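# Place three ceramic mugs into the sink safely

## Task

Get every one of the 3 mugs into the sink. The mugs are ceramic and break if dropped from more than a few centimetres or struck hard. The utility cart can be rolled. When finished, release the last mug and pull the robot away. The robot must not topple or be left leaning.

## Robot and tools

ROBOT. A Rainbow Robotics RB-Y1: a wheeled base (two drive wheels, two rear casters; 0.66 m long, 0.58 m wide, front edge 0.10 m ahead of the wheel axle), a folding torso (the lower part, the leg, bends at ankle, knee and hip), a head with cameras, and two 7-joint arms with parallel grippers. Each arm is rated for 3 kg. Cameras: head_camera (896x504), left_wrist_camera and right_wrist_camera (644x364). Calibration numbers accompany the session; they are approximate, and arm-mounted camera poses can be off by more than the head camera's.

FRAMES. Base frame: origin on the floor between the drive wheels, x forward, y left, z up. The reported chest, left_hand and right_hand positions are in this frame; a hand point lies between its finger pads, fingers point along the hand's -z, and they close along its x. Printed hand positions can be inaccurate, especially when reaching far. The odometry frame is the base frame at scene start; base_odometry only counts wheel rotation, so slip looks like travel. Heading is positive to the left, -3.142 to 3.142.

execute_actions. Arguments: actions (a list with zero or one action) and cameras (a list from head_camera, left_wrist_camera, right_wrist_camera, all; omitted, null or ["all"] gives all; [] gives none). An empty actions list just reports state and images. One action may contain:
- base: exactly one of {"translate_m": d}, a relative straight drive of d metres from where the base last reported itself, forward positive, -3 to 3; or {"rotate_rad": d}, a relative turn in place, left/counter-clockwise positive, -3.2 to 3.2. No sideways motion. Moves needing more than 8.667 s are refused.
- joints: one object keyed by joint name, each value an absolute target (radians, or metres for grippers), not an offset. Both arms share this single object. Ranges: torso_squat_rad 0 to 1.2 (bigger lowers the level chest); torso_shift_rad -0.3 to 0.6 (positive pushes hips forward); torso_pitch_rad -0.2 to 1.4 (positive bows forward); torso_yaw_rad -1.5 to 1.5 (positive left). Left arm: left_shoulder_pitch_rad -2.356 to 2.356 (0 hanging, negative raises forward); left_shoulder_roll_rad 0 to 3.141 (positive out to the left); left_shoulder_yaw_rad -2.094 to 2.094; left_elbow_rad -2.617 to 0.01 (0 straight, negative bends); left_forearm_roll_rad -3.141 to 3.141; left_wrist_pitch_rad -1.57 to 1.919 (negative tips hand forward); left_hand_roll_rad -2.705 to 2.705; left_gripper_m 0 to 0.1 (pad gap). Right arm uses the same names with right_ and the same ranges, except right_shoulder_roll_rad is -3.141 to 0 (negative lifts outward); yaw, forearm and hand roll signs match the left arm. head_pan_rad -0.523 to 0.523 (positive left), head_tilt_rad -0.35 to 1.57 (positive down). Done tolerance is ±0.02 rad, grippers ±0.004 m.
- speeds: lowers top speed for this action: translate_m 0.05 to 0.4 m/s, rotate_rad 0.1 to 1.509 rad/s (defaults are the maxima).
- min_time_s: 0.1 to 8, least duration of each arm/head motion.
Joint top speeds: arms 1 rad/s (forearm_roll, wrist_pitch, hand_roll 1.5), head 1.5, squat and pitch 0.3, shift 0.15, torso yaw 0.6, grippers 0.1 m/s. All parts start together; an action lasts at most 15 s. Unknown keys or out-of-range numbers reject the call with no motion. Joints or base not named may still be driving to older targets.

Torso combined limits: squat + shift <= 1.52; squat - shift + pitch <= 1.57; shift + 0.5 pitch - 0.4 squat <= 0.7; shift + 0.3 pitch - 0.5 squat <= 0.39. Violations yield partial motion and off_target.

GRASPING. Command an opening at least 0.005 m narrower than the object; off_target on the gripper then means it is holding.

RESULT LINES. base_status and joint_status per motion: done (for the base: wheels turned the full amount, slip possible); off_target (resting short, may still push); time_out (took over 1.5x expected, torso 2.5x, plus 1 s, max 14 s); contact_stop (arm or torso hit something hard; only those have it); stopped_with_arm (torso halted because an arm contact-stopped); limit_stop_at_<name>, including limit_stop_at_own_body (self-body guard stopped it before touching) and limit_stop_at_motor_heat. After contact_stop, time_out or stopped_with_arm, the whole group (torso; each arm) drops its targets and holds. "joint command not followed" with a cause line means an arm's targets were withheld by the self/arm-collision check (gripper still acts); such joints show not_followed and may be retried later. on_its_own lists uncommanded parts; "held at" is a held target, not a position. A stop in one call cancels later motion calls in the same reply. TORQUE FAULT halts everything 10 s; MOTOR HOT warns from 65 °C; OVER-TEMPERATURE FAULT brakes the arm at 80 °C; resend targets afterwards.

RECOVERY. After a stop, back off first in a separate action: arms, then torso. If both hands grip one object and the torso contact-stops right away with nothing in the way, resend every arm joint (not grippers) at its current joint_positions value, then repeat the torso command.

wait: seconds 0 to 10; commands nothing and returns state and images.
zoom_image: camera plus region [x0, y0, x1, y1] in pixels of that camera's latest full image, at most 504x504.
finished_scene: scene (integer 1 to 2); ends the scene permanently and reports success.

CAUTIONS. Lower mugs almost to the sink floor before opening; never let one fall or bang. The base does not stop on collisions and may keep shoving furniture; the bent leg can protrude past the base front, and a leg pressing furniture may slide the robot back unseen. Never let the arms collide or press on each other. Heavy loads far forward can tip the robot. Loose objects may be nudged now and then. Finish with grippers open and the robot backed away, upright.

Each tool is called after "Request:" as a command line: name --argument value for each argument, lists and objects as JSON in quotes; but a table of rows of numbers goes row by row, as --pt "numbers of a row", without its own name.

## Session

Request:
execute_actions --actions '[]'

Scene clock: 0.00 s.
base_odometry: x=+0.000 y=+0.000 heading=+0.000 (m, m, rad; odometry frame)
base_status: not commanded
joint_positions: torso_squat_rad=+0.350 torso_shift_rad=+0.000 torso_pitch_rad=+0.000 torso_yaw_rad=+0.000 left_shoulder_pitch_rad=-0.003 left_shoulder_roll_rad=+0.014 left_shoulder_yaw_rad=+0.018 left_elbow_rad=-0.301 left_forearm_roll_rad=-0.022 left_wrist_pitch_rad=+0.035 left_hand_roll_rad=+0.010 left_gripper_m=+0.099 right_shoulder_pitch_rad=-0.002 right_shoulder_roll_rad=-0.012 right_shoulder_yaw_rad=-0.035 right_elbow_rad=-0.162 right_forearm_roll_rad=+0.004 right_wrist_pitch_rad=+0.015 right_hand_roll_rad=-0.026 right_gripper_m=+0.099 head_pan_rad=+0.000 head_tilt_rad=+0.401
joint_status: not commanded
chest: x=-0.2278 y=+0.0003 z=+1.2474 quat_wxyz=(+1.000, +0.000, +0.000, +0.000) (m; base frame)
left_hand: x=-0.0877 y=+0.2334 z=+0.5758 quat_wxyz=(+0.991, +0.009, -0.134, +0.001) (m; base frame)
right_hand: x=-0.1511 y=-0.2312 z=+0.5659 quat_wxyz=(+0.997, -0.006, -0.075, -0.028) (m; base frame)
pictures: head_camera, left_wrist_camera, right_wrist_camera
Images, in order (width x height): head_camera 896x504, left_wrist_camera 644x364, right_wrist_camera 644x364.

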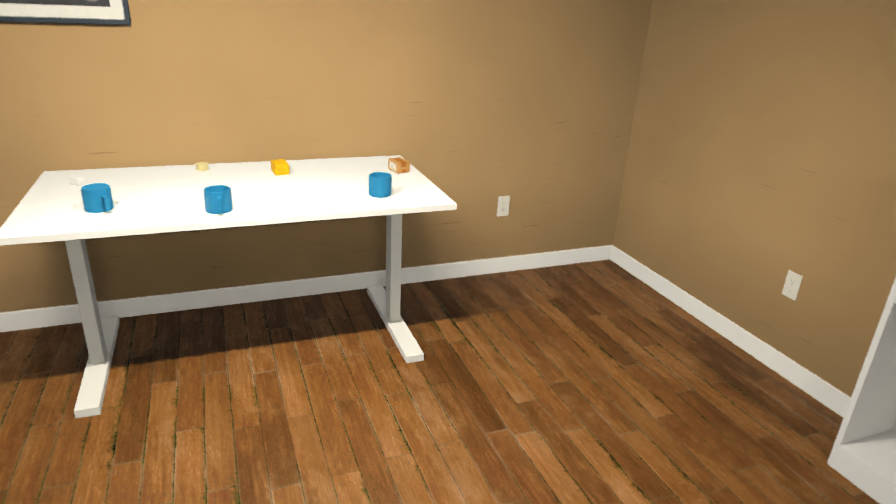

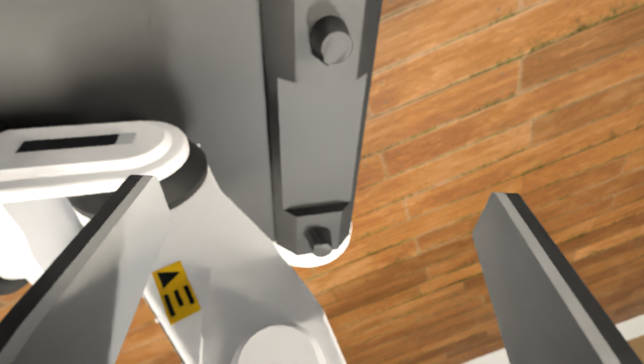

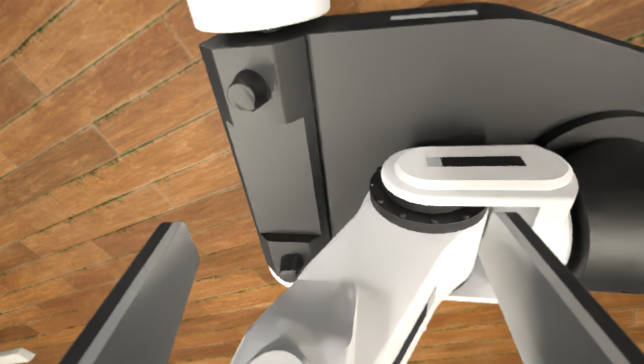

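Request:
zoom_image --camera "head_camera" --region '[0, 140, 480, 260]'

Request:
execute_actions --actions '[{"joints":{"head_pan_rad":-0.523,"head_tilt_rad":0.3,"torso_yaw_rad":-0.6}}]' --cameras '["head_camera"]'

Region (0, 140, 480, 260) of head_camera's 896x504 image, scaled by 1.050, with more detail than that image has; it fills the top 126 rows of this view, and the rest is white.

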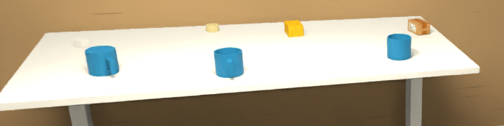

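Scene clock: 5.67 s.
base_odometry: x=+0.000 y=+0.000 heading=+0.000 (m, m, rad; odometry frame)
base_status: not commanded
joint_positions: torso_squat_rad=+0.350 torso_shift_rad=+0.000 torso_pitch_rad=+0.000 torso_yaw_rad=-0.600 left_shoulder_pitch_rad=-0.003 left_shoulder_roll_rad=+0.014 left_shoulder_yaw_rad=+0.018 left_elbow_rad=-0.301 left_forearm_roll_rad=-0.022 left_wrist_pitch_rad=+0.035 left_hand_roll_rad=+0.010 left_gripper_m=+0.099 right_shoulder_pitch_rad=-0.002 right_shoulder_roll_rad=-0.012 right_shoulder_yaw_rad=-0.035 right_elbow_rad=-0.162 right_forearm_roll_rad=+0.004 right_wrist_pitch_rad=+0.015 right_hand_roll_rad=-0.026 right_gripper_m=+0.099 head_pan_rad=-0.523 head_tilt_rad=+0.300
joint_status: all done
chest: x=-0.2278 y=+0.0003 z=+1.2474 quat_wxyz=(+0.955, +0.000, +0.000, -0.296) (m; base frame)
left_hand: x=+0.0194 y=+0.1137 z=+0.5758 quat_wxyz=(+0.947, -0.031, -0.131, -0.291) (m; base frame)
right_hand: x=-0.2952 y=-0.2340 z=+0.5659 quat_wxyz=(+0.944, -0.028, -0.069, -0.321) (m; base frame)
pictures: head_camera
camera_calibration (this result's frames):
head_camera: T_world_to_cam=[[-0.898207, -0.435745, 0.057887, -0.278414], [-0.181697, 0.248126, -0.951536, 1.40565], [0.400264, -0.865193, -0.302042, 0.458035], [0, 0, 0, 1]] pos_world=[-0.178006, -0.0738069, 1.49199]
Images, in order (width x height): head_camera 896x504.

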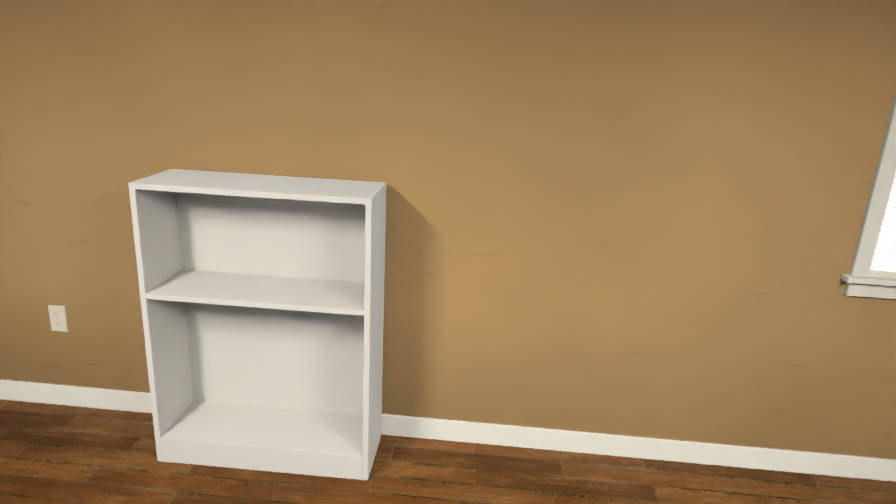

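Request:
execute_actions --actions '[{"joints":{"torso_yaw_rad":-1.45}}]' --cameras '["head_camera"]'

Scene clock: 9.60 s.
base_odometry: x=+0.000 y=+0.000 heading=+0.000 (m, m, rad; odometry frame)
base_status: not commanded
joint_positions: torso_squat_rad=+0.350 torso_shift_rad=+0.000 torso_pitch_rad=+0.000 torso_yaw_rad=-1.153 left_shoulder_pitch_rad=-0.003 left_shoulder_roll_rad=+0.014 left_shoulder_yaw_rad=+0.018 left_elbow_rad=-0.301 left_forearm_roll_rad=-0.022 left_wrist_pitch_rad=+0.035 left_hand_roll_rad=+0.010 left_gripper_m=+0.099 right_shoulder_pitch_rad=-0.002 right_shoulder_roll_rad=-0.012 right_shoulder_yaw_rad=-0.035 right_elbow_rad=-0.161 right_forearm_roll_rad=+0.004 right_wrist_pitch_rad=+0.015 right_hand_roll_rad=-0.026 right_gripper_m=+0.099 head_pan_rad=-0.523 head_tilt_rad=+0.300
joint_status: torso_yaw_rad limit_stop_at_own_body (moved -0.553 of -0.850)
on_its_own: torso_yaw_rad is held at -1.152, not at your -1.450, since a limit_stop_at_own_body
chest: x=-0.2278 y=+0.0003 z=+1.2474 quat_wxyz=(+0.838, +0.000, +0.000, -0.545) (m; base frame)
left_hand: x=+0.0422 y=-0.0331 z=+0.5759 quat_wxyz=(+0.832, -0.065, -0.117, -0.539) (m; base frame)
right_hand: x=-0.4082 y=-0.1636 z=+0.5659 quat_wxyz=(+0.821, -0.046, -0.059, -0.567) (m; base frame)
pictures: head_camera
camera_calibration (this result's frames):
head_camera: T_world_to_cam=[[-0.993241, 0.100586, 0.0579262, -0.300262], [-0.0244453, 0.306588, -0.951528, 1.44144], [-0.11347, -0.946513, -0.302057, 0.341055], [0, 0, 0, 1]] pos_world=[-0.224296, -0.0889142, 1.49199]
Images, in order (width x height): head_camera 896x504.

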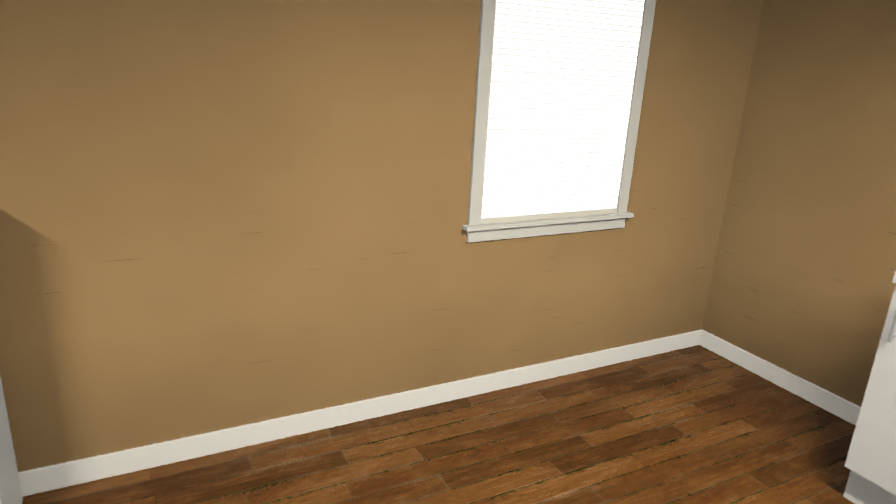

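Request:
execute_actions --actions '[{"base":{"rotate_rad":0.487},"joints":{"torso_yaw_rad":1.45,"head_pan_rad":0.523,"left_shoulder_pitch_rad":-0.4,"left_shoulder_roll_rad":0.03,"left_shoulder_yaw_rad":0.13,"left_elbow_rad":-1.4,"left_wrist_pitch_rad":1.8,"right_shoulder_pitch_rad":-0.4,"right_shoulder_roll_rad":-0.03,"right_shoulder_yaw_rad":-0.13,"right_elbow_rad":-1.4,"right_wrist_pitch_rad":1.8}}]' --cameras '["head_camera"]'

Scene clock: 85.07 s.
base_odometry: x=+0.000 y=+0.000 heading=+0.486 (m, m, rad; odometry frame)
base_status: done
joint_positions: torso_squat_rad=+0.350 torso_shift_rad=+0.000 torso_pitch_rad=+0.000 torso_yaw_rad=+1.450 left_shoulder_pitch_rad=-0.400 left_shoulder_roll_rad=+0.030 left_shoulder_yaw_rad=+0.130 left_elbow_rad=-1.400 left_forearm_roll_rad=-0.022 left_wrist_pitch_rad=+1.800 left_hand_roll_rad=+0.010 left_gripper_m=+0.099 right_shoulder_pitch_rad=-0.400 right_shoulder_roll_rad=-0.030 right_shoulder_yaw_rad=-0.130 right_elbow_rad=-1.400 right_forearm_roll_rad=+0.004 right_wrist_pitch_rad=+1.800 right_hand_roll_rad=-0.026 right_gripper_m=+0.099 head_pan_rad=+0.523 head_tilt_rad=+0.300
joint_status: all done
chest: x=-0.2278 y=+0.0002 z=+1.2474 quat_wxyz=(+0.748, +0.000, +0.000, +0.663) (m; base frame)
left_hand: x=-0.4067 y=+0.4078 z=+0.8747 quat_wxyz=(+0.744, +0.003, +0.017, +0.668) (m; base frame)
right_hand: x=+0.0392 y=+0.3536 z=+0.8746 quat_wxyz=(+0.757, -0.010, +0.005, +0.654) (m; base frame)
pictures: head_camera
camera_calibration (this result's frames):
head_camera: T_world_to_cam=[[0.917308, 0.393924, 0.0580564, 0.112791], [0.170171, -0.256024, -0.951574, 1.48474], [-0.359984, 0.882766, -0.301887, 0.283896], [0, 0, 0, 1]] pos_world=[-0.253926, 0.0850844, 1.492]
Images, in order (width x height): head_camera 896x504.

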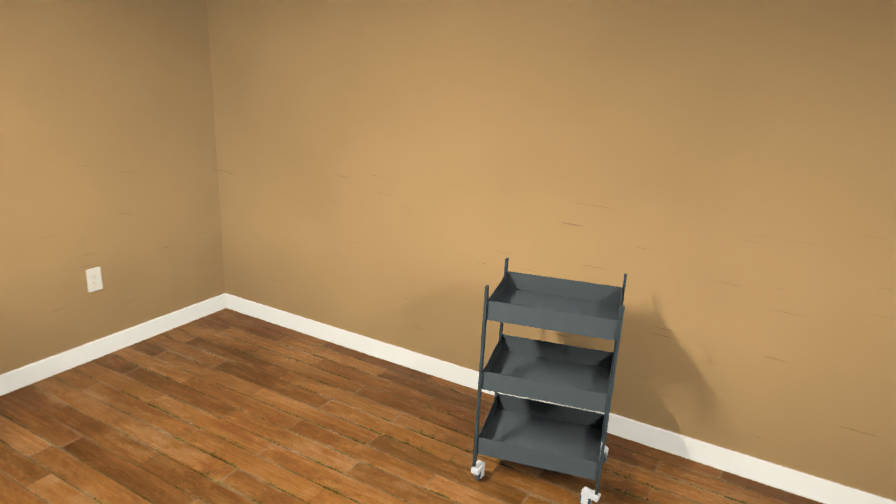

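Request:
execute_actions --actions '[{"base":{"translate_m":1.4},"joints":{"torso_yaw_rad":0,"head_pan_rad":0.0,"head_tilt_rad":0.75}}]' --cameras '["head_camera"]'

Scene clock: 96.07 s.
base_odometry: x=+1.237 y=+0.655 heading=+0.487 (m, m, rad; odometry frame)
base_status: done
joint_positions: torso_squat_rad=+0.350 torso_shift_rad=+0.000 torso_pitch_rad=+0.000 torso_yaw_rad=+0.000 left_shoulder_pitch_rad=-0.400 left_shoulder_roll_rad=+0.030 left_shoulder_yaw_rad=+0.130 left_elbow_rad=-1.400 left_forearm_roll_rad=-0.022 left_wrist_pitch_rad=+1.800 left_hand_roll_rad=+0.010 left_gripper_m=+0.099 right_shoulder_pitch_rad=-0.400 right_shoulder_roll_rad=-0.030 right_shoulder_yaw_rad=-0.130 right_elbow_rad=-1.400 right_forearm_roll_rad=+0.004 right_wrist_pitch_rad=+1.800 right_hand_roll_rad=-0.026 right_gripper_m=+0.099 head_pan_rad=+0.000 head_tilt_rad=+0.750
joint_status: all done
chest: x=-0.2278 y=+0.0003 z=+1.2474 quat_wxyz=(+1.000, +0.000, +0.000, +0.000) (m; base frame)
left_hand: x=+0.1551 y=+0.2270 z=+0.8746 quat_wxyz=(+1.000, +0.014, +0.010, +0.007) (m; base frame)
right_hand: x=+0.1551 y=-0.2222 z=+0.8745 quat_wxyz=(+1.000, -0.005, +0.011, -0.012) (m; base frame)
pictures: head_camera
camera_calibration (this result's frames):
head_camera: T_world_to_cam=[[0.028664, -0.998317, 0.0504147, -0.0678632], [-0.686076, -0.0563285, -0.725346, 0.972169], [0.726965, -0.013797, -0.686536, 1.09077], [0, 0, 0, 1]] pos_world=[-0.124027, 0.00206131, 1.45744]
Images, in order (width x height): head_camera 896x504.

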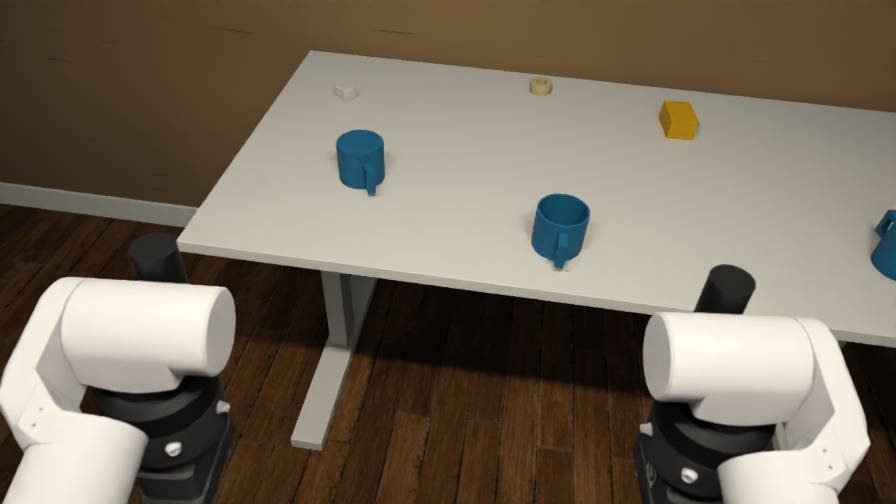

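Request:
zoom_image --camera "head_camera" --region '[310, 110, 610, 290]'

Request:
zoom_image --camera "head_camera" --region '[320, 115, 410, 205]'

Request:
zoom_image --camera "head_camera" --region '[515, 185, 605, 275]'

Region (310, 110, 610, 290) of head_camera's 896x504 image, scaled by 1.680, with more detail than that image has; it fills the top 302 rows of this view, and the rest is white.

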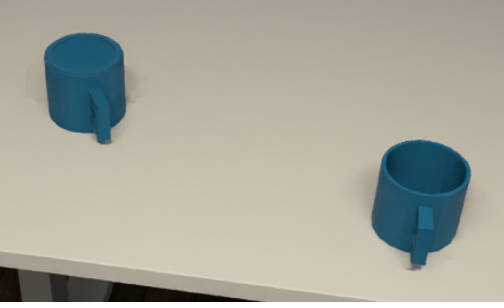

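Region (320, 115, 410, 205) of head_camera's 896x504 image, scaled by 5.600, with more detail than that image has.

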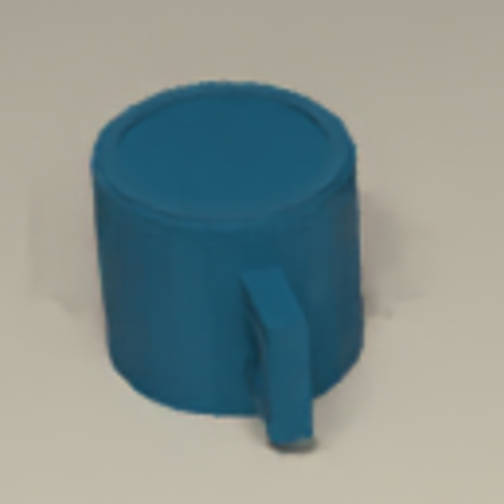

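Region (515, 185, 605, 275) of head_camera's 896x504 image, scaled by 5.600, with more detail than that image has.

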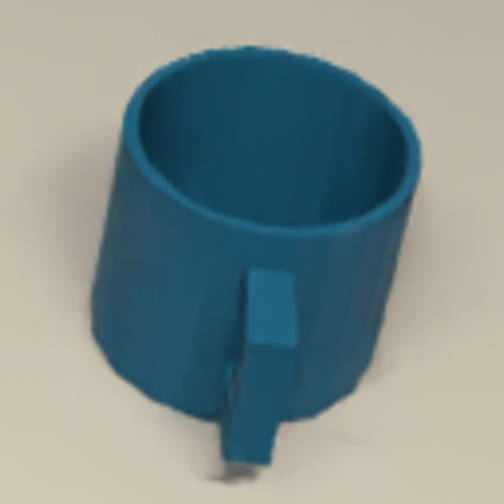

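Request:
execute_actions --actions '[{"base":{"translate_m":0.29},"joints":{"torso_pitch_rad":0.55,"head_tilt_rad":0.45,"left_shoulder_pitch_rad":-1.181,"left_shoulder_roll_rad":0.139,"left_shoulder_yaw_rad":0.22,"left_elbow_rad":-1.027,"left_forearm_roll_rad":0,"left_wrist_pitch_rad":1.617,"left_hand_roll_rad":1.695,"right_shoulder_pitch_rad":-0.498,"right_shoulder_roll_rad":-0.045,"right_shoulder_yaw_rad":-0.1,"right_elbow_rad":-1.949,"right_forearm_roll_rad":0,"right_wrist_pitch_rad":1.871,"right_hand_roll_rad":-1.635,"left_gripper_m":0.1,"right_gripper_m":0.1}}]'

Scene clock: 218.83 s.
base_odometry: x=+1.493 y=+0.791 heading=+0.487 (m, m, rad; odometry frame)
base_status: done
joint_positions: torso_squat_rad=+0.350 torso_shift_rad=+0.000 torso_pitch_rad=+0.550 torso_yaw_rad=+0.000 left_shoulder_pitch_rad=-1.181 left_shoulder_roll_rad=+0.139 left_shoulder_yaw_rad=+0.220 left_elbow_rad=-1.027 left_forearm_roll_rad=+0.000 left_wrist_pitch_rad=+1.617 left_hand_roll_rad=+1.695 left_gripper_m=+0.099 right_shoulder_pitch_rad=-0.498 right_shoulder_roll_rad=-0.045 right_shoulder_yaw_rad=-0.100 right_elbow_rad=-1.949 right_forearm_roll_rad=+0.000 right_wrist_pitch_rad=+1.871 right_hand_roll_rad=-1.635 right_gripper_m=+0.099 head_pan_rad=+0.000 head_tilt_rad=+0.450
joint_status: all done
chest: x=-0.0660 y=+0.0003 z=+1.2018 quat_wxyz=(+0.962, +0.000, +0.272, +0.000) (m; base frame)
left_hand: x=+0.4087 y=+0.1661 z=+0.8079 quat_wxyz=(+0.707, +0.000, +0.000, +0.707) (m; base frame)
right_hand: x=+0.2388 y=-0.2031 z=+0.8082 quat_wxyz=(+0.707, +0.000, +0.000, -0.707) (m; base frame)
pictures: head_camera, left_wrist_camera, right_wrist_camera
camera_calibration (this result's frames):
head_camera: T_world_to_cam=[[0.0399952, -0.998324, 0.0418339, -0.0600364], [-0.844234, -0.0561579, -0.533024, 0.837156], [0.53448, -0.0139993, -0.845065, 1.06681], [0, 0, 0, 1]] pos_world=[0.138968, 0.00201175, 1.35026]
left_wrist_camera: T_world_to_cam=[[-0.0354474, 0.998956, -0.0288033, -0.13307], [0.755567, 0.0456529, 0.653478, -0.817506], [0.654111, 0.00140133, -0.756397, 0.433941], [0, 0, 0, 1]] pos_world=[0.329118, 0.169644, 0.858621]
right_wrist_camera: T_world_to_cam=[[0.0366881, 0.999265, -0.0110704, 0.20688], [0.794568, -0.0224506, 0.60676, -0.646686], [0.606066, -0.031057, -0.794808, 0.578336], [0, 0, 0, 1]] pos_world=[0.155736, -0.203285, 0.85434]
Images, in order (width x height): head_camera 896x504, left_wrist_camera 644x364, right_wrist_camera 644x364.

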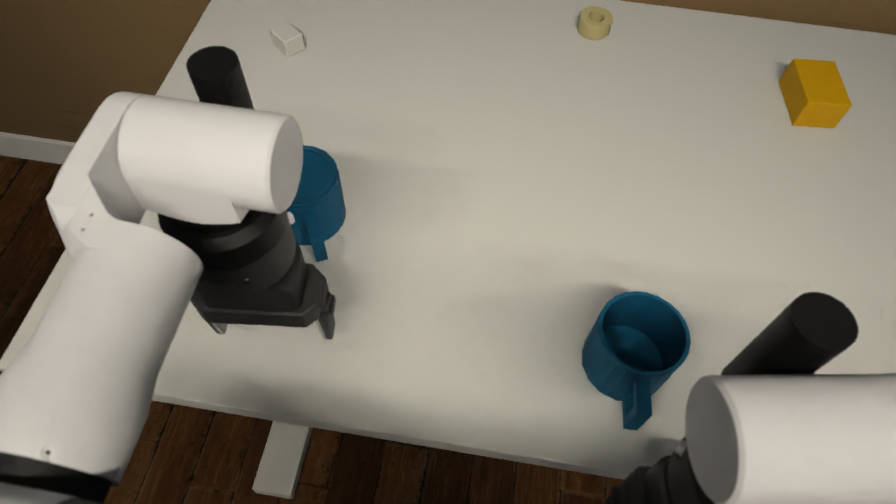

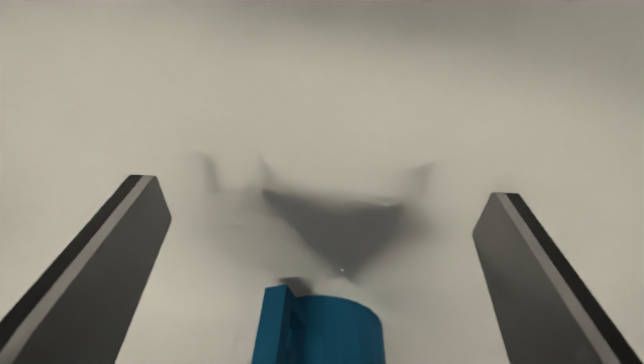

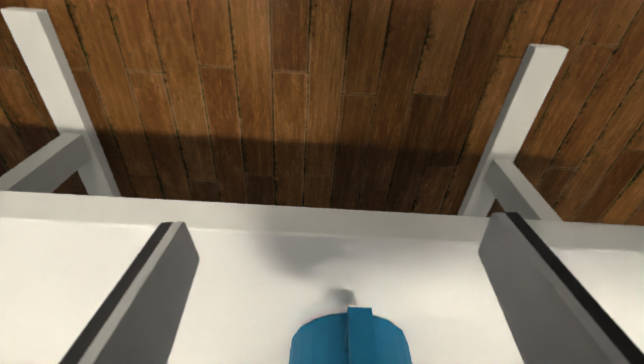

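Request:
zoom_image --camera "head_camera" --region '[560, 270, 760, 504]'

Request:
zoom_image --camera "head_camera" --region '[180, 130, 400, 350]'

Request:
zoom_image --camera "left_wrist_camera" --region '[80, 160, 580, 364]'

Request:
zoom_image --camera "right_wrist_camera" --region '[80, 160, 580, 364]'

Region (560, 270, 760, 504) of head_camera's 896x504 image, scaled by 2.154, with more detail than that image has; it fills the left 431 columns of this view, and the rest is white.

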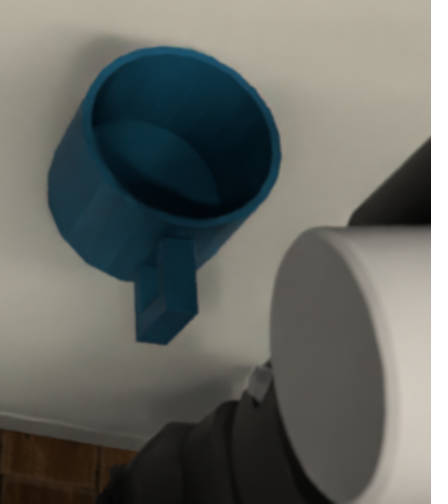

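Region (180, 130, 400, 350) of head_camera's 896x504 image, scaled by 2.291, with more detail than that image has.

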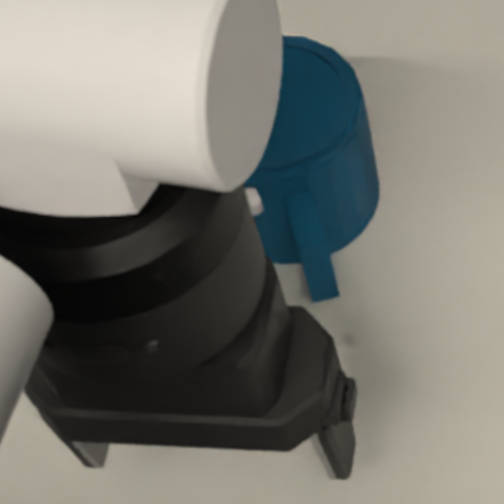

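Region (80, 160, 580, 364) of left_wrist_camera's 644x364 image, scaled by 1.008, with more detail than that image has; it fills the top 206 rows of this view, and the rest is white.

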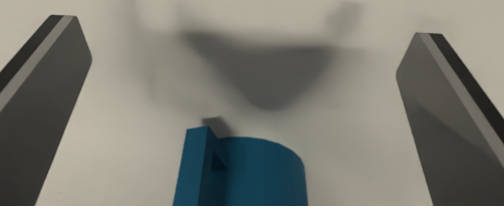

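Region (80, 160, 580, 364) of right_wrist_camera's 644x364 image, scaled by 1.008, with more detail than that image has; it fills the top 206 rows of this view, and the rest is white.

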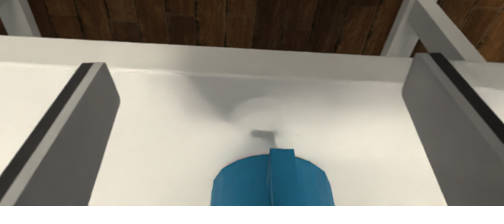

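Request:
execute_actions --actions '[{"base":{"translate_m":0.09},"joints":{"torso_squat_rad":0.44,"left_shoulder_pitch_rad":-1.179,"left_shoulder_roll_rad":0.149,"left_shoulder_yaw_rad":0.235,"left_hand_roll_rad":1.676,"right_shoulder_roll_rad":-0.048,"right_shoulder_yaw_rad":-0.062,"right_hand_roll_rad":-1.673},"speeds":{"translate_m":0.1}}]'

Scene clock: 332.03 s.
base_odometry: x=+1.573 y=+0.833 heading=+0.487 (m, m, rad; odometry frame)
base_status: done
joint_positions: torso_squat_rad=+0.440 torso_shift_rad=+0.000 torso_pitch_rad=+0.550 torso_yaw_rad=+0.000 left_shoulder_pitch_rad=-1.179 left_shoulder_roll_rad=+0.149 left_shoulder_yaw_rad=+0.235 left_elbow_rad=-1.027 left_forearm_roll_rad=+0.000 left_wrist_pitch_rad=+1.617 left_hand_roll_rad=+1.676 left_gripper_m=+0.099 right_shoulder_pitch_rad=-0.498 right_shoulder_roll_rad=-0.048 right_shoulder_yaw_rad=-0.062 right_elbow_rad=-1.949 right_forearm_roll_rad=+0.000 right_wrist_pitch_rad=+1.871 right_hand_roll_rad=-1.673 right_gripper_m=+0.099 head_pan_rad=+0.000 head_tilt_rad=+0.450
joint_status: all done
chest: x=-0.0660 y=+0.0002 z=+1.1776 quat_wxyz=(+0.962, +0.000, +0.272, +0.000) (m; base frame)
left_hand: x=+0.4098 y=+0.1740 z=+0.7839 quat_wxyz=(+0.707, +0.000, +0.000, +0.707) (m; base frame)
right_hand: x=+0.2381 y=-0.1932 z=+0.7841 quat_wxyz=(+0.707, +0.000, -0.001, -0.707) (m; base frame)
pictures: head_camera, left_wrist_camera, right_wrist_camera
camera_calibration (this result's frames):
head_camera: T_world_to_cam=[[0.0399879, -0.998324, 0.0418391, -0.0590376], [-0.844254, -0.0561541, -0.532993, 0.824243], [0.534449, -0.0140096, -0.845085, 1.0464], [0, 0, 0, 1]] pos_world=[0.138982, 0.00200557, 1.32609]
left_wrist_camera: T_world_to_cam=[[-0.0350503, 0.998964, -0.0290335, -0.141603], [0.755432, 0.0455029, 0.653646, -0.802991], [0.654289, 0.000977613, -0.756244, 0.414928], [0, 0, 0, 1]] pos_world=[0.330159, 0.177589, 0.834547]
right_wrist_camera: T_world_to_cam=[[0.0365836, 0.999268, -0.0111525, 0.196796], [0.79445, -0.0223115, 0.606919, -0.631314], [0.606227, -0.0310634, -0.794685, 0.559789], [0, 0, 0, 1]] pos_world=[0.154989, -0.193349, 0.830208]
Images, in order (width x height): head_camera 896x504, left_wrist_camera 644x364, right_wrist_camera 644x364.

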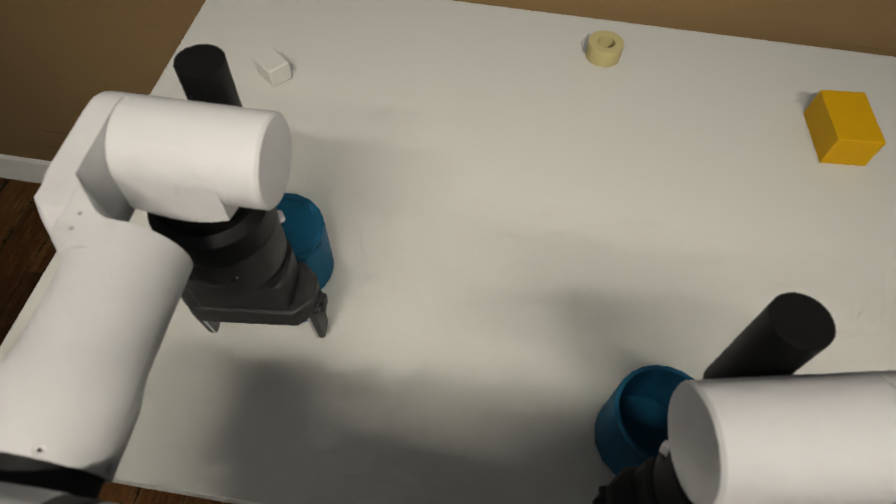

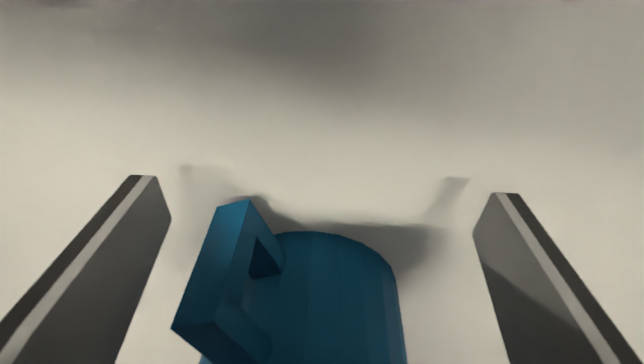

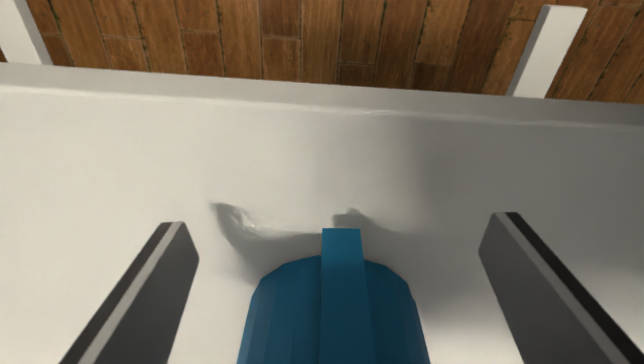

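Request:
execute_actions --actions '[{"base":{"translate_m":0.083},"joints":{"left_shoulder_pitch_rad":-1.18,"left_shoulder_roll_rad":0.144,"left_shoulder_yaw_rad":0.2275,"left_hand_roll_rad":1.685,"right_shoulder_yaw_rad":-0.0735,"right_hand_roll_rad":-1.662},"speeds":{"translate_m":0.08}}]'

Scene clock: 358.50 s.
base_odometry: x=+1.646 y=+0.872 heading=+0.488 (m, m, rad; odometry frame)
base_status: done
joint_positions: torso_squat_rad=+0.440 torso_shift_rad=+0.000 torso_pitch_rad=+0.550 torso_yaw_rad=+0.000 left_shoulder_pitch_rad=-1.180 left_shoulder_roll_rad=+0.144 left_shoulder_yaw_rad=+0.228 left_elbow_rad=-1.027 left_forearm_roll_rad=+0.000 left_wrist_pitch_rad=+1.617 left_hand_roll_rad=+1.685 left_gripper_m=+0.099 right_shoulder_pitch_rad=-0.498 right_shoulder_roll_rad=-0.048 right_shoulder_yaw_rad=-0.073 right_elbow_rad=-1.949 right_forearm_roll_rad=+0.000 right_wrist_pitch_rad=+1.871 right_hand_roll_rad=-1.662 right_gripper_m=+0.099 head_pan_rad=+0.000 head_tilt_rad=+0.450
joint_status: all done
chest: x=-0.0660 y=+0.0003 z=+1.1776 quat_wxyz=(+0.962, +0.000, +0.272, +0.000) (m; base frame)
left_hand: x=+0.4092 y=+0.1702 z=+0.7837 quat_wxyz=(+0.707, +0.000, +0.000, +0.707) (m; base frame)
right_hand: x=+0.2384 y=-0.1964 z=+0.7841 quat_wxyz=(+0.707, +0.000, -0.001, -0.707) (m; base frame)
pictures: head_camera, left_wrist_camera, right_wrist_camera
camera_calibration (this result's frames):
head_camera: T_world_to_cam=[[0.0399877, -0.998324, 0.0418401, -0.0590393], [-0.84429, -0.0561535, -0.532937, 0.824207], [0.534393, -0.0140142, -0.84512, 1.04641], [0, 0, 0, 1]] pos_world=[0.139036, 0.00200645, 1.32606]
left_wrist_camera: T_world_to_cam=[[-0.0351015, 0.99896, -0.0290922, -0.137682], [0.75568, 0.0455803, 0.653353, -0.802173], [0.654, 0.000949265, -0.756494, 0.415482], [0, 0, 0, 1]] pos_world=[0.329628, 0.173707, 0.834406]
right_wrist_camera: T_world_to_cam=[[0.0365602, 0.999259, -0.0120427, 0.200744], [0.794456, -0.0217525, 0.606932, -0.631525], [0.60622, -0.031757, -0.794663, 0.559316], [0, 0, 0, 1]] pos_world=[0.155311, -0.19657, 0.830178]
Images, in order (width x height): head_camera 896x504, left_wrist_camera 644x364, right_wrist_camera 644x364.

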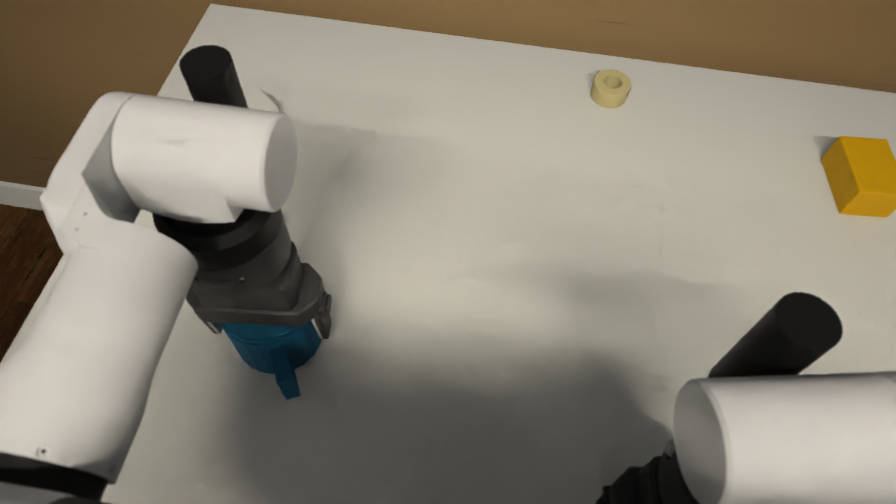

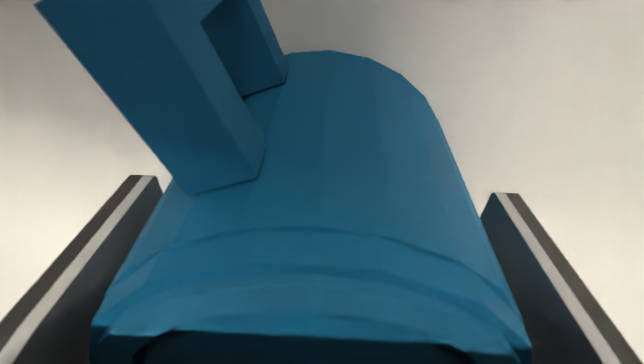

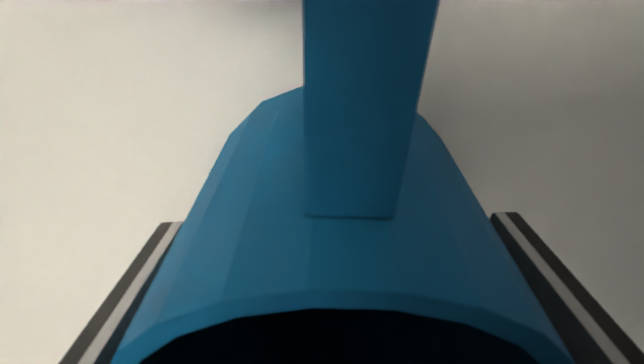

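Request:
execute_actions --actions '[{"joints":{"left_gripper_m":0.078,"right_gripper_m":0.078}}]' --cameras '["left_wrist_camera","right_wrist_camera"]'

Scene clock: 367.43 s.
base_odometry: x=+1.646 y=+0.872 heading=+0.488 (m, m, rad; odometry frame)
base_status: not commanded
joint_positions: torso_squat_rad=+0.440 torso_shift_rad=+0.000 torso_pitch_rad=+0.550 torso_yaw_rad=+0.000 left_shoulder_pitch_rad=-1.180 left_shoulder_roll_rad=+0.144 left_shoulder_yaw_rad=+0.228 left_elbow_rad=-1.027 left_forearm_roll_rad=+0.000 left_wrist_pitch_rad=+1.617 left_hand_roll_rad=+1.685 left_gripper_m=+0.090 right_shoulder_pitch_rad=-0.498 right_shoulder_roll_rad=-0.048 right_shoulder_yaw_rad=-0.073 right_elbow_rad=-1.949 right_forearm_roll_rad=+0.000 right_wrist_pitch_rad=+1.871 right_hand_roll_rad=-1.662 right_gripper_m=+0.090 head_pan_rad=+0.000 head_tilt_rad=+0.450
joint_status: left_gripper_m off_target (ended at +0.090, target +0.078); right_gripper_m off_target (ended at +0.090, target +0.078)
chest: x=-0.0660 y=+0.0003 z=+1.1776 quat_wxyz=(+0.962, +0.000, +0.272, +0.000) (m; base frame)
left_hand: x=+0.4092 y=+0.1701 z=+0.7837 quat_wxyz=(+0.707, +0.000, +0.000, +0.707) (m; base frame)
right_hand: x=+0.2384 y=-0.1964 z=+0.7841 quat_wxyz=(+0.707, +0.000, -0.001, -0.707) (m; base frame)
pictures: left_wrist_camera, right_wrist_camera
camera_calibration (this result's frames):
left_wrist_camera: T_world_to_cam=[[-0.0350883, 0.99896, -0.02911, -0.13766], [0.75568, 0.045582, 0.653353, -0.802169], [0.654, 0.000927231, -0.756494, 0.415492], [0, 0, 0, 1]] pos_world=[0.329621, 0.173697, 0.834409]
right_wrist_camera: T_world_to_cam=[[0.0365588, 0.999259, -0.0120364, 0.200739], [0.794435, -0.0217541, 0.60696, -0.63155], [0.606248, -0.0317518, -0.794641, 0.559301], [0, 0, 0, 1]] pos_world=[0.155311, -0.19657, 0.830186]
Images, in order (width x height): left_wrist_camera 644x364, right_wrist_camera 644x364.

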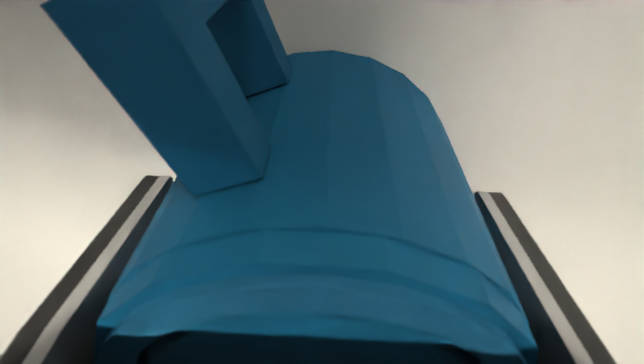

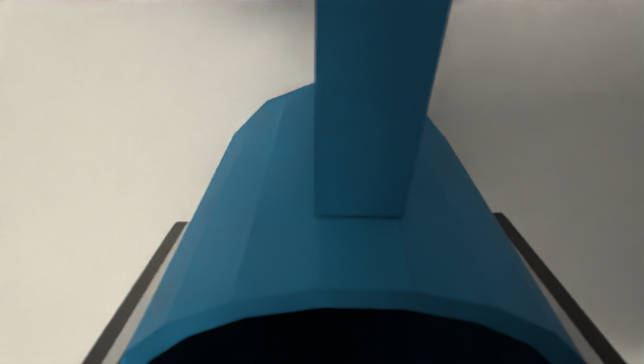

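Request:
execute_actions --actions '[{"base":{"translate_m":-0.5},"joints":{"torso_squat_rad":0.1,"torso_pitch_rad":0.25,"head_pan_rad":-0.5,"head_tilt_rad":0.5}}]'

Scene clock: 395.63 s.
base_odometry: x=+1.205 y=+0.637 heading=+0.489 (m, m, rad; odometry frame)
base_status: done
joint_positions: torso_squat_rad=+0.100 torso_shift_rad=+0.000 torso_pitch_rad=+0.250 torso_yaw_rad=+0.000 left_shoulder_pitch_rad=-1.180 left_shoulder_roll_rad=+0.144 left_shoulder_yaw_rad=+0.228 left_elbow_rad=-1.027 left_forearm_roll_rad=+0.000 left_wrist_pitch_rad=+1.617 left_hand_roll_rad=+1.685 left_gripper_m=+0.090 right_shoulder_pitch_rad=-0.498 right_shoulder_roll_rad=-0.048 right_shoulder_yaw_rad=-0.073 right_elbow_rad=-1.949 right_forearm_roll_rad=+0.000 right_wrist_pitch_rad=+1.871 right_hand_roll_rad=-1.662 right_gripper_m=+0.090 head_pan_rad=-0.500 head_tilt_rad=+0.500
joint_status: all done
chest: x=-0.1512 y=+0.0003 z=+1.2768 quat_wxyz=(+0.992, +0.000, +0.125, +0.000) (m; base frame)
left_hand: x=+0.4190 y=+0.1703 z=+1.0407 quat_wxyz=(+0.699, -0.105, -0.105, +0.699) (m; base frame)
right_hand: x=+0.2558 y=-0.1964 z=+0.9907 quat_wxyz=(+0.699, +0.106, -0.106, -0.699) (m; base frame)
pictures: head_camera, left_wrist_camera, right_wrist_camera
camera_calibration (this result's frames):
head_camera: T_world_to_cam=[[-0.436971, -0.883392, 0.169339, -0.284022], [-0.654714, 0.183284, -0.733319, 1.08519], [0.616771, -0.431308, -0.658459, 0.961903], [0, 0, 0, 1]] pos_world=[-0.00689196, -0.0349243, 1.47726]
left_wrist_camera: T_world_to_cam=[[-0.0251738, 0.998955, -0.0381444, -0.124769], [0.529206, 0.0456882, 0.847262, -1.08446], [0.84812, 0.00114256, -0.529803, 0.286187], [0, 0, 0, 1]] pos_world=[0.328044, 0.173859, 1.06569]
right_wrist_camera: T_world_to_cam=[[0.0384491, 0.99926, -0.000774105, 0.190902], [0.579918, -0.021683, 0.814386, -0.92138], [0.813767, -0.0317613, -0.580323, 0.447515], [0, 0, 0, 1]] pos_world=[0.162813, -0.196526, 1.01021]
Images, in order (width x height): head_camera 896x504, left_wrist_camera 644x364, right_wrist_camera 644x364.

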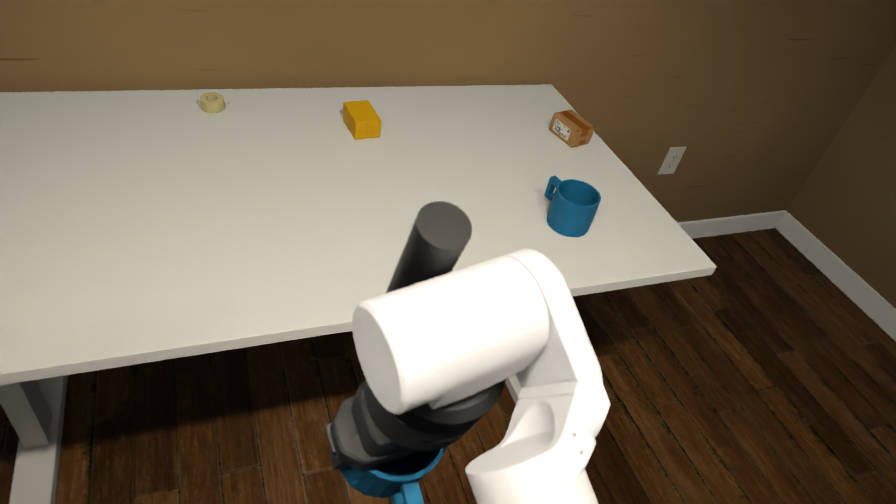

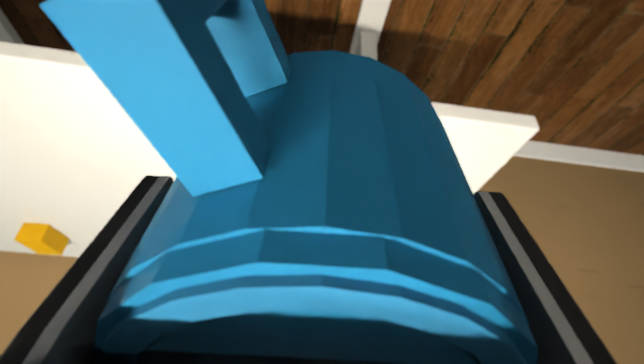

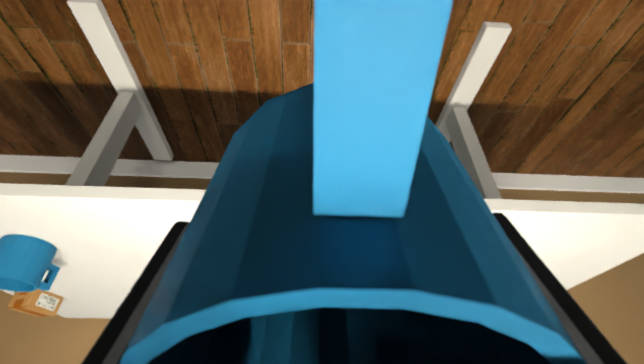

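Request:
execute_actions --actions '[{"base":{"rotate_rad":3.04},"joints":{"head_pan_rad":0,"head_tilt_rad":0.05}}]' --cameras '["head_camera"]'

Scene clock: 415.60 s.
base_odometry: x=+1.204 y=+0.637 heading=-2.755 (m, m, rad; odometry frame)
base_status: done
joint_positions: torso_squat_rad=+0.100 torso_shift_rad=+0.000 torso_pitch_rad=+0.250 torso_yaw_rad=+0.000 left_shoulder_pitch_rad=-1.180 left_shoulder_roll_rad=+0.144 left_shoulder_yaw_rad=+0.228 left_elbow_rad=-1.027 left_forearm_roll_rad=+0.000 left_wrist_pitch_rad=+1.617 left_hand_roll_rad=+1.685 left_gripper_m=+0.090 right_shoulder_pitch_rad=-0.498 right_shoulder_roll_rad=-0.048 right_shoulder_yaw_rad=-0.073 right_elbow_rad=-1.949 right_forearm_roll_rad=+0.000 right_wrist_pitch_rad=+1.871 right_hand_roll_rad=-1.662 right_gripper_m=+0.090 head_pan_rad=+0.000 head_tilt_rad=+0.050
joint_status: all done
chest: x=-0.1512 y=+0.0003 z=+1.2768 quat_wxyz=(+0.992, +0.000, +0.125, +0.000) (m; base frame)
left_hand: x=+0.4191 y=+0.1703 z=+1.0407 quat_wxyz=(+0.699, -0.105, -0.105, +0.699) (m; base frame)
right_hand: x=+0.2558 y=-0.1964 z=+0.9907 quat_wxyz=(+0.699, +0.106, -0.106, -0.699) (m; base frame)
pictures: head_camera
camera_calibration (this result's frames):
head_camera: T_world_to_cam=[[0.00366973, -0.998316, 0.057892, -0.0852872], [-0.302347, -0.0562905, -0.951534, 1.43331], [0.953191, -0.0140116, -0.302044, 0.466586], [0, 0, 0, 1]] pos_world=[-0.0110763, 0.00207564, 1.50971]
Images, in order (width x height): head_camera 896x504.

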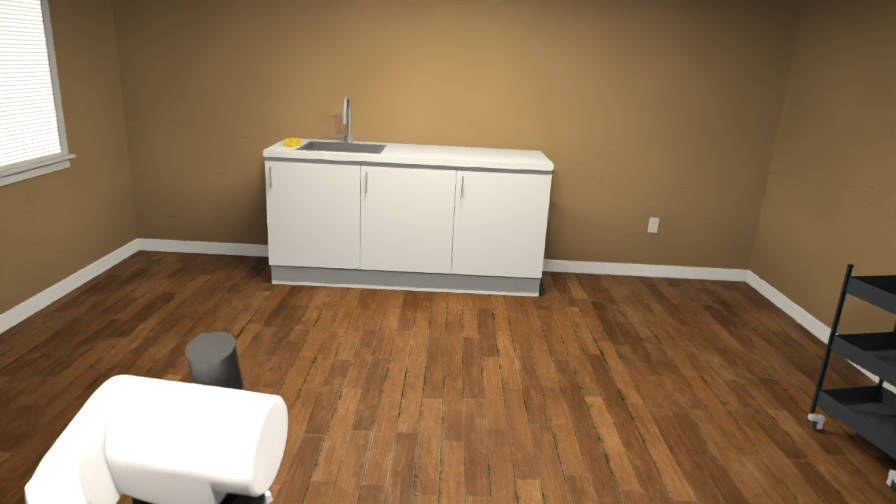

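Request:
zoom_image --camera "head_camera" --region '[250, 80, 450, 200]'

Request:
zoom_image --camera "head_camera" --region '[250, 200, 570, 310]'

Region (250, 80, 450, 200) of head_camera's 896x504 image, scaled by 2.520, with more detail than that image has; it fills the top 302 rows of this view, and the rest is white.

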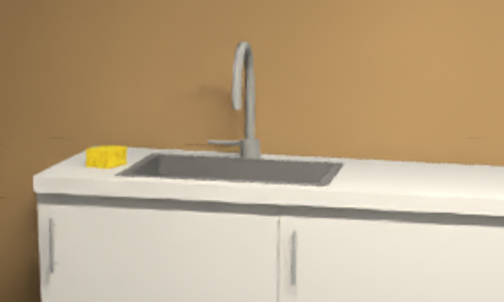

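Region (250, 200, 570, 310) of head_camera's 896x504 image, scaled by 1.575, with more detail than that image has; it fills the top 173 rows of this view, and the rest is white.

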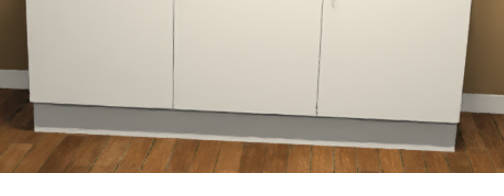

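Request:
execute_actions --actions '[{"base":{"rotate_rad":0.167}}]' --cameras '[]'

Request:
execute_actions --actions '[{"base":{"translate_m":3.0},"joints":{"head_tilt_rad":0.45,"left_shoulder_pitch_rad":-1.174,"left_shoulder_roll_rad":0.094,"left_shoulder_yaw_rad":0.158,"left_elbow_rad":-1.053,"left_wrist_pitch_rad":1.626,"left_hand_roll_rad":1.768,"right_shoulder_pitch_rad":-1.174,"right_shoulder_roll_rad":-0.094,"right_shoulder_yaw_rad":-0.158,"right_elbow_rad":-1.053,"right_wrist_pitch_rad":1.626,"right_hand_roll_rad":-1.768},"min_time_s":3}]' --cameras '["head_camera"]'

Scene clock: 460.07 s.
base_odometry: x=+1.205 y=+0.638 heading=-2.589 (m, m, rad; odometry frame)
base_status: done
joint_positions: torso_squat_rad=+0.100 torso_shift_rad=+0.000 torso_pitch_rad=+0.250 torso_yaw_rad=+0.000 left_shoulder_pitch_rad=-1.180 left_shoulder_roll_rad=+0.144 left_shoulder_yaw_rad=+0.228 left_elbow_rad=-1.027 left_forearm_roll_rad=+0.000 left_wrist_pitch_rad=+1.617 left_hand_roll_rad=+1.685 left_gripper_m=+0.090 right_shoulder_pitch_rad=-0.498 right_shoulder_roll_rad=-0.048 right_shoulder_yaw_rad=-0.073 right_elbow_rad=-1.949 right_forearm_roll_rad=+0.000 right_wrist_pitch_rad=+1.871 right_hand_roll_rad=-1.662 right_gripper_m=+0.090 head_pan_rad=+0.000 head_tilt_rad=+0.050
joint_status: not commanded
chest: x=-0.1512 y=+0.0003 z=+1.2768 quat_wxyz=(+0.992, +0.000, +0.125, +0.000) (m; base frame)
left_hand: x=+0.4190 y=+0.1703 z=+1.0407 quat_wxyz=(+0.699, -0.105, -0.105, +0.699) (m; base frame)
right_hand: x=+0.2558 y=-0.1964 z=+0.9907 quat_wxyz=(+0.699, +0.106, -0.106, -0.699) (m; base frame)
pictures: none
No camera images: the call's "cameras" was empty. Leave "cameras" out to get every camera's image.

Scene clock: 469.03 s.
base_odometry: x=-1.348 y=-0.938 heading=-2.589 (m, m, rad; odometry frame)
base_status: done
joint_positions: torso_squat_rad=+0.100 torso_shift_rad=+0.000 torso_pitch_rad=+0.250 torso_yaw_rad=+0.000 left_shoulder_pitch_rad=-1.174 left_shoulder_roll_rad=+0.094 left_shoulder_yaw_rad=+0.158 left_elbow_rad=-1.053 left_forearm_roll_rad=+0.000 left_wrist_pitch_rad=+1.626 left_hand_roll_rad=+1.768 left_gripper_m=+0.090 right_shoulder_pitch_rad=-1.174 right_shoulder_roll_rad=-0.094 right_shoulder_yaw_rad=-0.158 right_elbow_rad=-1.053 right_forearm_roll_rad=+0.000 right_wrist_pitch_rad=+1.626 right_hand_roll_rad=-1.768 right_gripper_m=+0.090 head_pan_rad=+0.000 head_tilt_rad=+0.450
joint_status: all done
chest: x=-0.1510 y=+0.0003 z=+1.2768 quat_wxyz=(+0.992, +0.000, +0.125, +0.000) (m; base frame)
left_hand: x=+0.4111 y=+0.1338 z=+1.0382 quat_wxyz=(+0.699, -0.107, -0.105, +0.699) (m; base frame)
right_hand: x=+0.4108 y=-0.1331 z=+1.0380 quat_wxyz=(+0.700, +0.107, -0.104, -0.699) (m; base frame)
pictures: head_camera
camera_calibration (this result's frames):
head_camera: T_world_to_cam=[[0.0259435, -0.998321, 0.0517987, -0.0745894], [-0.649206, -0.0562281, -0.758532, 1.12275], [0.76017, -0.0139491, -0.649574, 0.960112], [0, 0, 0, 1]] pos_world=[0.000980114, 0.00205842, 1.47917]
Images, in order (width x height): head_camera 896x504.

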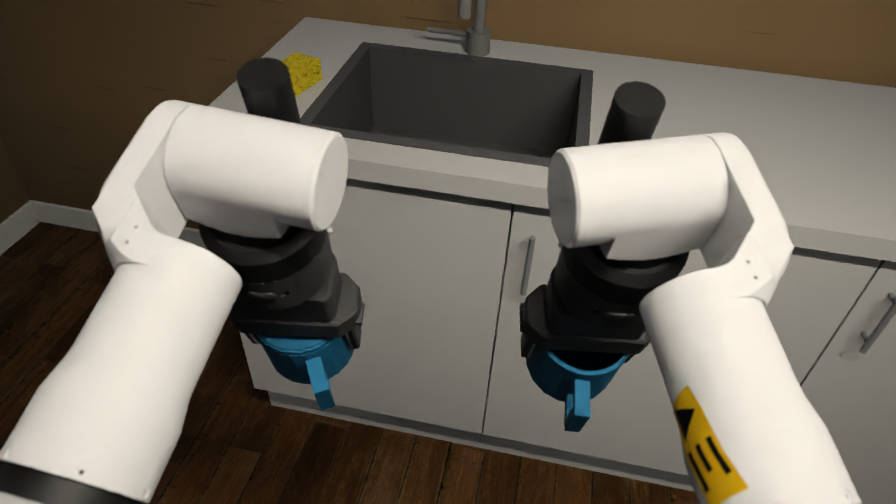

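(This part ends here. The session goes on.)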